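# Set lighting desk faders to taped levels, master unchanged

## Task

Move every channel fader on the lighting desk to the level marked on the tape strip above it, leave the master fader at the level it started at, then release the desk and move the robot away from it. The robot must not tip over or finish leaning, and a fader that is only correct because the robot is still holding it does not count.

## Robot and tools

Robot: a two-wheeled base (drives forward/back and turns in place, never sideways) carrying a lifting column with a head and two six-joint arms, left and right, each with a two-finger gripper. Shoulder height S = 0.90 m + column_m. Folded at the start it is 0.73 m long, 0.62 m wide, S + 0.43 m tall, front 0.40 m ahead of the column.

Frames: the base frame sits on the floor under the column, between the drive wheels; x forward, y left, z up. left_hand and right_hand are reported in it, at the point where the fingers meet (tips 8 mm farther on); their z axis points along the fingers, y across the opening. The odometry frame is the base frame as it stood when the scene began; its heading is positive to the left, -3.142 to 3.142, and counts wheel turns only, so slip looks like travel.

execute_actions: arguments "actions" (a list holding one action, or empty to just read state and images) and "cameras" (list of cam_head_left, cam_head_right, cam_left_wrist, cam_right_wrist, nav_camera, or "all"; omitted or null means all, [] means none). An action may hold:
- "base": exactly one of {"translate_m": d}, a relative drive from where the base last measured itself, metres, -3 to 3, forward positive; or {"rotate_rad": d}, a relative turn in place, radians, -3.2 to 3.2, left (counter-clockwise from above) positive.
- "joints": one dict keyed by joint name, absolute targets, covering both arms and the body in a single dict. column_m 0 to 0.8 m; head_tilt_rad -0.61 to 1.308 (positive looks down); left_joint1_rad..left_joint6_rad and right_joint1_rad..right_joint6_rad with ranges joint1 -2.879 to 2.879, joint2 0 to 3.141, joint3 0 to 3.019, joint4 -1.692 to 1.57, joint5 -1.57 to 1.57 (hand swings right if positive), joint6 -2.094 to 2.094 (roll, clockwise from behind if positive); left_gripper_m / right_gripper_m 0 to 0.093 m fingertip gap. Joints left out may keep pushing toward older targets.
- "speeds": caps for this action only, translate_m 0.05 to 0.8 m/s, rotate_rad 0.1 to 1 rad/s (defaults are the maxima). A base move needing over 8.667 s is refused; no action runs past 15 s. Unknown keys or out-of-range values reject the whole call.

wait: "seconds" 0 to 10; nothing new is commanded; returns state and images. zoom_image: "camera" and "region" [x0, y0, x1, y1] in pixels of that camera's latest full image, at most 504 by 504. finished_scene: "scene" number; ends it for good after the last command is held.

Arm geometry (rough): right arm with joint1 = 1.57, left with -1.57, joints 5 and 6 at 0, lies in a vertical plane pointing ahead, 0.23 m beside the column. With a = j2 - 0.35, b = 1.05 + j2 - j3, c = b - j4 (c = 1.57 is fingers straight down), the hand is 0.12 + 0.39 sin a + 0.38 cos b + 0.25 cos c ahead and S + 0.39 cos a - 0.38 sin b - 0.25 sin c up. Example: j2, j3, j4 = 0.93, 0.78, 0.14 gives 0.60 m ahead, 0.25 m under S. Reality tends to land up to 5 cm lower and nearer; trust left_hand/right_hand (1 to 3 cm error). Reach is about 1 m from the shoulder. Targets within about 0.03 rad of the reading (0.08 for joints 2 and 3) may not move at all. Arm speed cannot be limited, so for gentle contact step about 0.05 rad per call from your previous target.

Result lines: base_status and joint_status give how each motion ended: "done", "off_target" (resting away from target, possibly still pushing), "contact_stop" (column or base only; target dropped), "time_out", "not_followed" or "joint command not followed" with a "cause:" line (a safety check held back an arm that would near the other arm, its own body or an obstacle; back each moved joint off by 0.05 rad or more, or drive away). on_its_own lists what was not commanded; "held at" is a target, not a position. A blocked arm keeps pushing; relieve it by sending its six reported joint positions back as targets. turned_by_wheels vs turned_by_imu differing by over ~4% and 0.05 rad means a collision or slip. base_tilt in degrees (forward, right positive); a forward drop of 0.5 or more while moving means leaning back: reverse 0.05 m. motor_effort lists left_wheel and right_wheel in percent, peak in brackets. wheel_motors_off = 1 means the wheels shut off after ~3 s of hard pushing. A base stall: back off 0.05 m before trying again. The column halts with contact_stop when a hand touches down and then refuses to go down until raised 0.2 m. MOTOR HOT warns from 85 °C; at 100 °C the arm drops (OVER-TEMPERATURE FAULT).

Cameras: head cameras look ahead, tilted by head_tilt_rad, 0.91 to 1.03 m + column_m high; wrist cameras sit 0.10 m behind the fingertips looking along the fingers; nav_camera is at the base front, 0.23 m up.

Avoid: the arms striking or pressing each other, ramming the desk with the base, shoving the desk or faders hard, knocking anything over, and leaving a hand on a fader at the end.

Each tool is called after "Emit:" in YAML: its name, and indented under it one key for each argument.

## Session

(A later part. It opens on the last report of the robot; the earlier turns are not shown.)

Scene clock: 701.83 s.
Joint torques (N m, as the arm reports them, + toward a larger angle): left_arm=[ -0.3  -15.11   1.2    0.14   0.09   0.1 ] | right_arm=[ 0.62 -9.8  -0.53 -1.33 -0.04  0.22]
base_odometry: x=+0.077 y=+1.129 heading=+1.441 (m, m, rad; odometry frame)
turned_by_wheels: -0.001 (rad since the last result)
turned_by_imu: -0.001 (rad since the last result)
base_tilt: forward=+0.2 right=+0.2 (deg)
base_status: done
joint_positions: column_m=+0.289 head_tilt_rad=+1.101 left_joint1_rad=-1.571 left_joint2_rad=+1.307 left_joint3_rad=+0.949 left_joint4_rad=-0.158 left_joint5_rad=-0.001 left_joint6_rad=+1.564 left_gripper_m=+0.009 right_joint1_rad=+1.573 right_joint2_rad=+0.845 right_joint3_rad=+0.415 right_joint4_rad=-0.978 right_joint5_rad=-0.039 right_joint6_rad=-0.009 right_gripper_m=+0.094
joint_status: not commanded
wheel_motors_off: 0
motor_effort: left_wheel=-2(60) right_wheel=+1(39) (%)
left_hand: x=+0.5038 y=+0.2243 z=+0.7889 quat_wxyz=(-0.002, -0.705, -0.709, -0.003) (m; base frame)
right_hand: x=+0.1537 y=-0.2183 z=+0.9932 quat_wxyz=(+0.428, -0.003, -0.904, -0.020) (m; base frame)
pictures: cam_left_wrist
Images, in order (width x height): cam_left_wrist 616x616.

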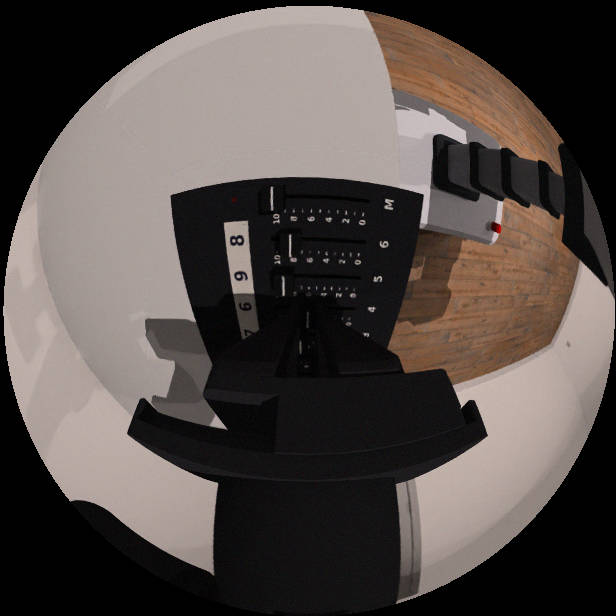

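Emit:
execute_actions:
  actions:
    - {"joints": {"left_gripper_m": 0.035}}
  cameras: []

Emit:
execute_actions:
  actions:
    - {"joints": {"column_m": 0.36}}
  cameras: ["cam_left_wrist"]

Emit:
zoom_image:
  camera: "cam_left_wrist"
  region: [280, 240, 350, 300]

Scene clock: 707.37 s.
Joint torques (N m, as the arm reports them, + toward a larger angle): left_arm=[ -0.27 -15.13   1.23   0.15   0.11   0.1 ] | right_arm=[ 0.28 -9.44 -0.66 -1.13 -0.05  0.2 ]
base_odometry: x=+0.077 y=+1.129 heading=+1.441 (m, m, rad; odometry frame)
turned_by_wheels: +0.000 (rad since the last result)
turned_by_imu: -0.002 (rad since the last result)
base_tilt: forward=+0.2 right=+0.2 (deg)
base_status: not commanded
joint_positions: column_m=+0.289 head_tilt_rad=+1.101 left_joint1_rad=-1.571 left_joint2_rad=+1.307 left_joint3_rad=+0.949 left_joint4_rad=-0.158 left_joint5_rad=-0.001 left_joint6_rad=+1.564 left_gripper_m=+0.035 right_joint1_rad=+1.573 right_joint2_rad=+0.845 right_joint3_rad=+0.415 right_joint4_rad=-0.978 right_joint5_rad=-0.039 right_joint6_rad=-0.009 right_gripper_m=+0.094
joint_status: all done
wheel_motors_off: 0
motor_effort: left_wheel=-1(2) right_wheel=+2(0) (%)
left_hand: x=+0.5038 y=+0.2243 z=+0.7889 quat_wxyz=(-0.002, -0.705, -0.709, -0.003) (m; base frame)
right_hand: x=+0.1537 y=-0.2183 z=+0.9932 quat_wxyz=(+0.428, -0.003, -0.904, -0.020) (m; base frame)
pictures: none
No camera images: the call's "cameras" was empty. Leave "cameras" out to get every camera's image.

Scene clock: 708.87 s.
Joint torques (N m, as the arm reports them, + toward a larger angle): left_arm=[ -0.33 -15.27   1.22   0.16   0.1    0.1 ] | right_arm=[  0.73 -10.    -0.7   -1.36  -0.05   0.19]
base_odometry: x=+0.077 y=+1.129 heading=+1.441 (m, m, rad; odometry frame)
turned_by_wheels: +0.000 (rad since the last result)
turned_by_imu: -0.001 (rad since the last result)
base_tilt: forward=+0.3 right=+0.3 (deg)
base_status: not commanded
joint_positions: column_m=+0.360 head_tilt_rad=+1.101 left_joint1_rad=-1.571 left_joint2_rad=+1.307 left_joint3_rad=+0.949 left_joint4_rad=-0.158 left_joint5_rad=-0.001 left_joint6_rad=+1.564 left_gripper_m=+0.035 right_joint1_rad=+1.573 right_joint2_rad=+0.845 right_joint3_rad=+0.415 right_joint4_rad=-0.978 right_joint5_rad=-0.039 right_joint6_rad=-0.009 right_gripper_m=+0.094
joint_status: all done
wheel_motors_off: 0
motor_effort: left_wheel=-2(1) right_wheel=+2(2) (%)
left_hand: x=+0.5038 y=+0.2243 z=+0.8598 quat_wxyz=(-0.002, -0.705, -0.709, -0.003) (m; base frame)
right_hand: x=+0.1537 y=-0.2183 z=+1.0642 quat_wxyz=(+0.428, -0.003, -0.904, -0.020) (m; base frame)
pictures: cam_left_wrist
Images, in order (width x height): cam_left_wrist 616x616.

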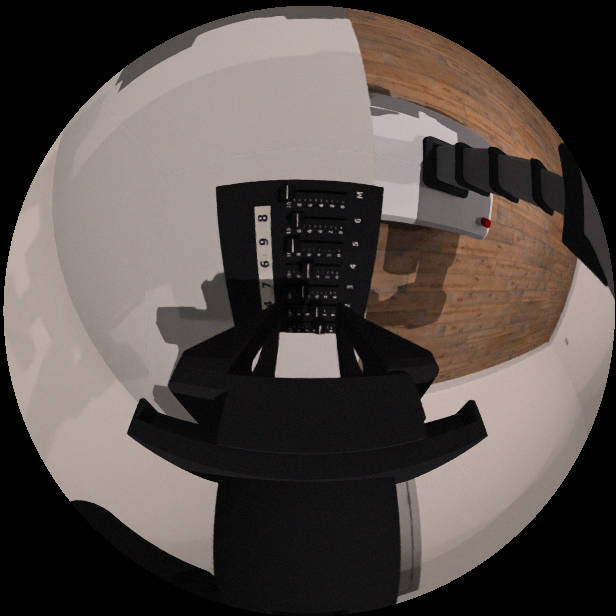

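Region (280, 240, 350, 300) of cam_left_wrist's 616x616 image, scaled by 7.200, with more detail than that image has; it fills the top 432 rows of this view, and the rest is white.

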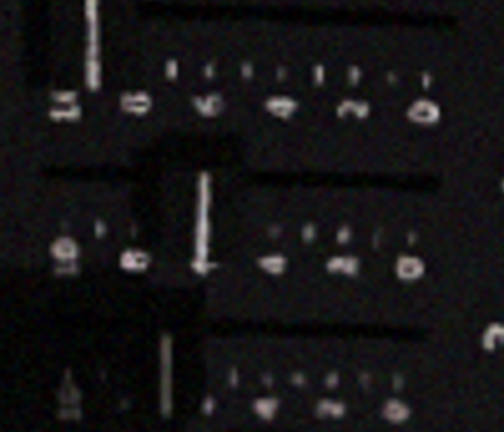

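Emit:
zoom_image:
  camera: "cam_left_wrist"
  region: [230, 170, 410, 340]

Region (230, 170, 410, 340) of cam_left_wrist's 616x616 image, scaled by 2.800, with more detail than that image has.

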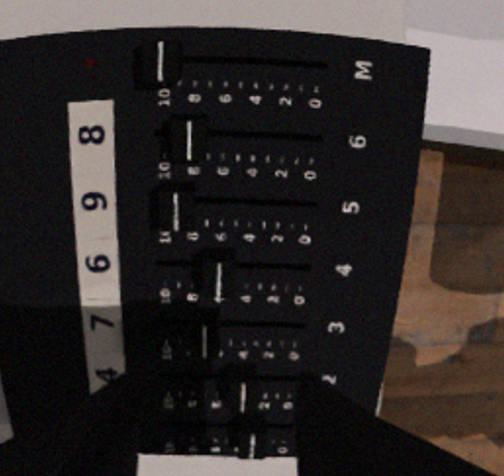

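Emit:
execute_actions:
  actions:
    - {"base": {"translate_m": -0.4}, "joints": {"column_m": 0.45}}
  cameras: ["cam_head_left"]

Scene clock: 718.80 s.
Joint torques (N m, as the arm reports them, + toward a larger angle): left_arm=[ -0.29 -14.95   1.65   0.13   0.1    0.1 ] | right_arm=[ 0.66 -9.8  -0.55 -1.19 -0.08  0.23]
base_odometry: x=+0.025 y=+0.732 heading=+1.440 (m, m, rad; odometry frame)
turned_by_wheels: -0.001 (rad since the last result)
turned_by_imu: -0.003 (rad since the last result)
base_tilt: forward=+0.2 right=+0.3 (deg)
base_status: done
joint_positions: column_m=+0.450 head_tilt_rad=+1.101 left_joint1_rad=-1.571 left_joint2_rad=+1.308 left_joint3_rad=+0.943 left_joint4_rad=-0.158 left_joint5_rad=-0.001 left_joint6_rad=+1.564 left_gripper_m=+0.035 right_joint1_rad=+1.573 right_joint2_rad=+0.845 right_joint3_rad=+0.415 right_joint4_rad=-0.978 right_joint5_rad=-0.039 right_joint6_rad=-0.009 right_gripper_m=+0.094
joint_status: all done
wheel_motors_off: 0
motor_effort: left_wheel=-1(61) right_wheel=+0(40) (%)
left_hand: x=+0.5001 y=+0.2243 z=+0.9493 quat_wxyz=(+0.000, -0.705, -0.709, +0.000) (m; base frame)
right_hand: x=+0.1534 y=-0.2183 z=+1.1543 quat_wxyz=(+0.428, -0.003, -0.903, -0.020) (m; base frame)
pictures: cam_head_left
Images, in order (width x height): cam_head_left 504x504.

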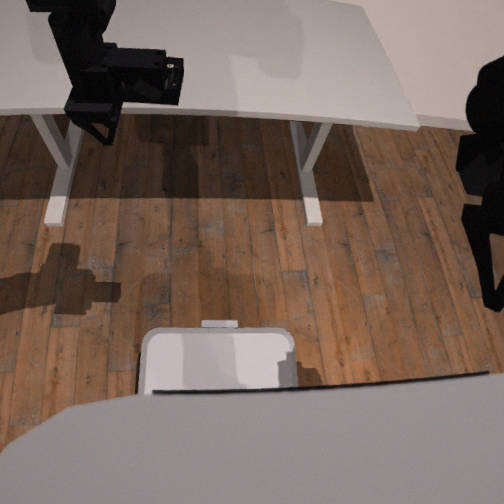

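Emit:
finished_scene:
  scene: 1

The scene is finished: the task was done.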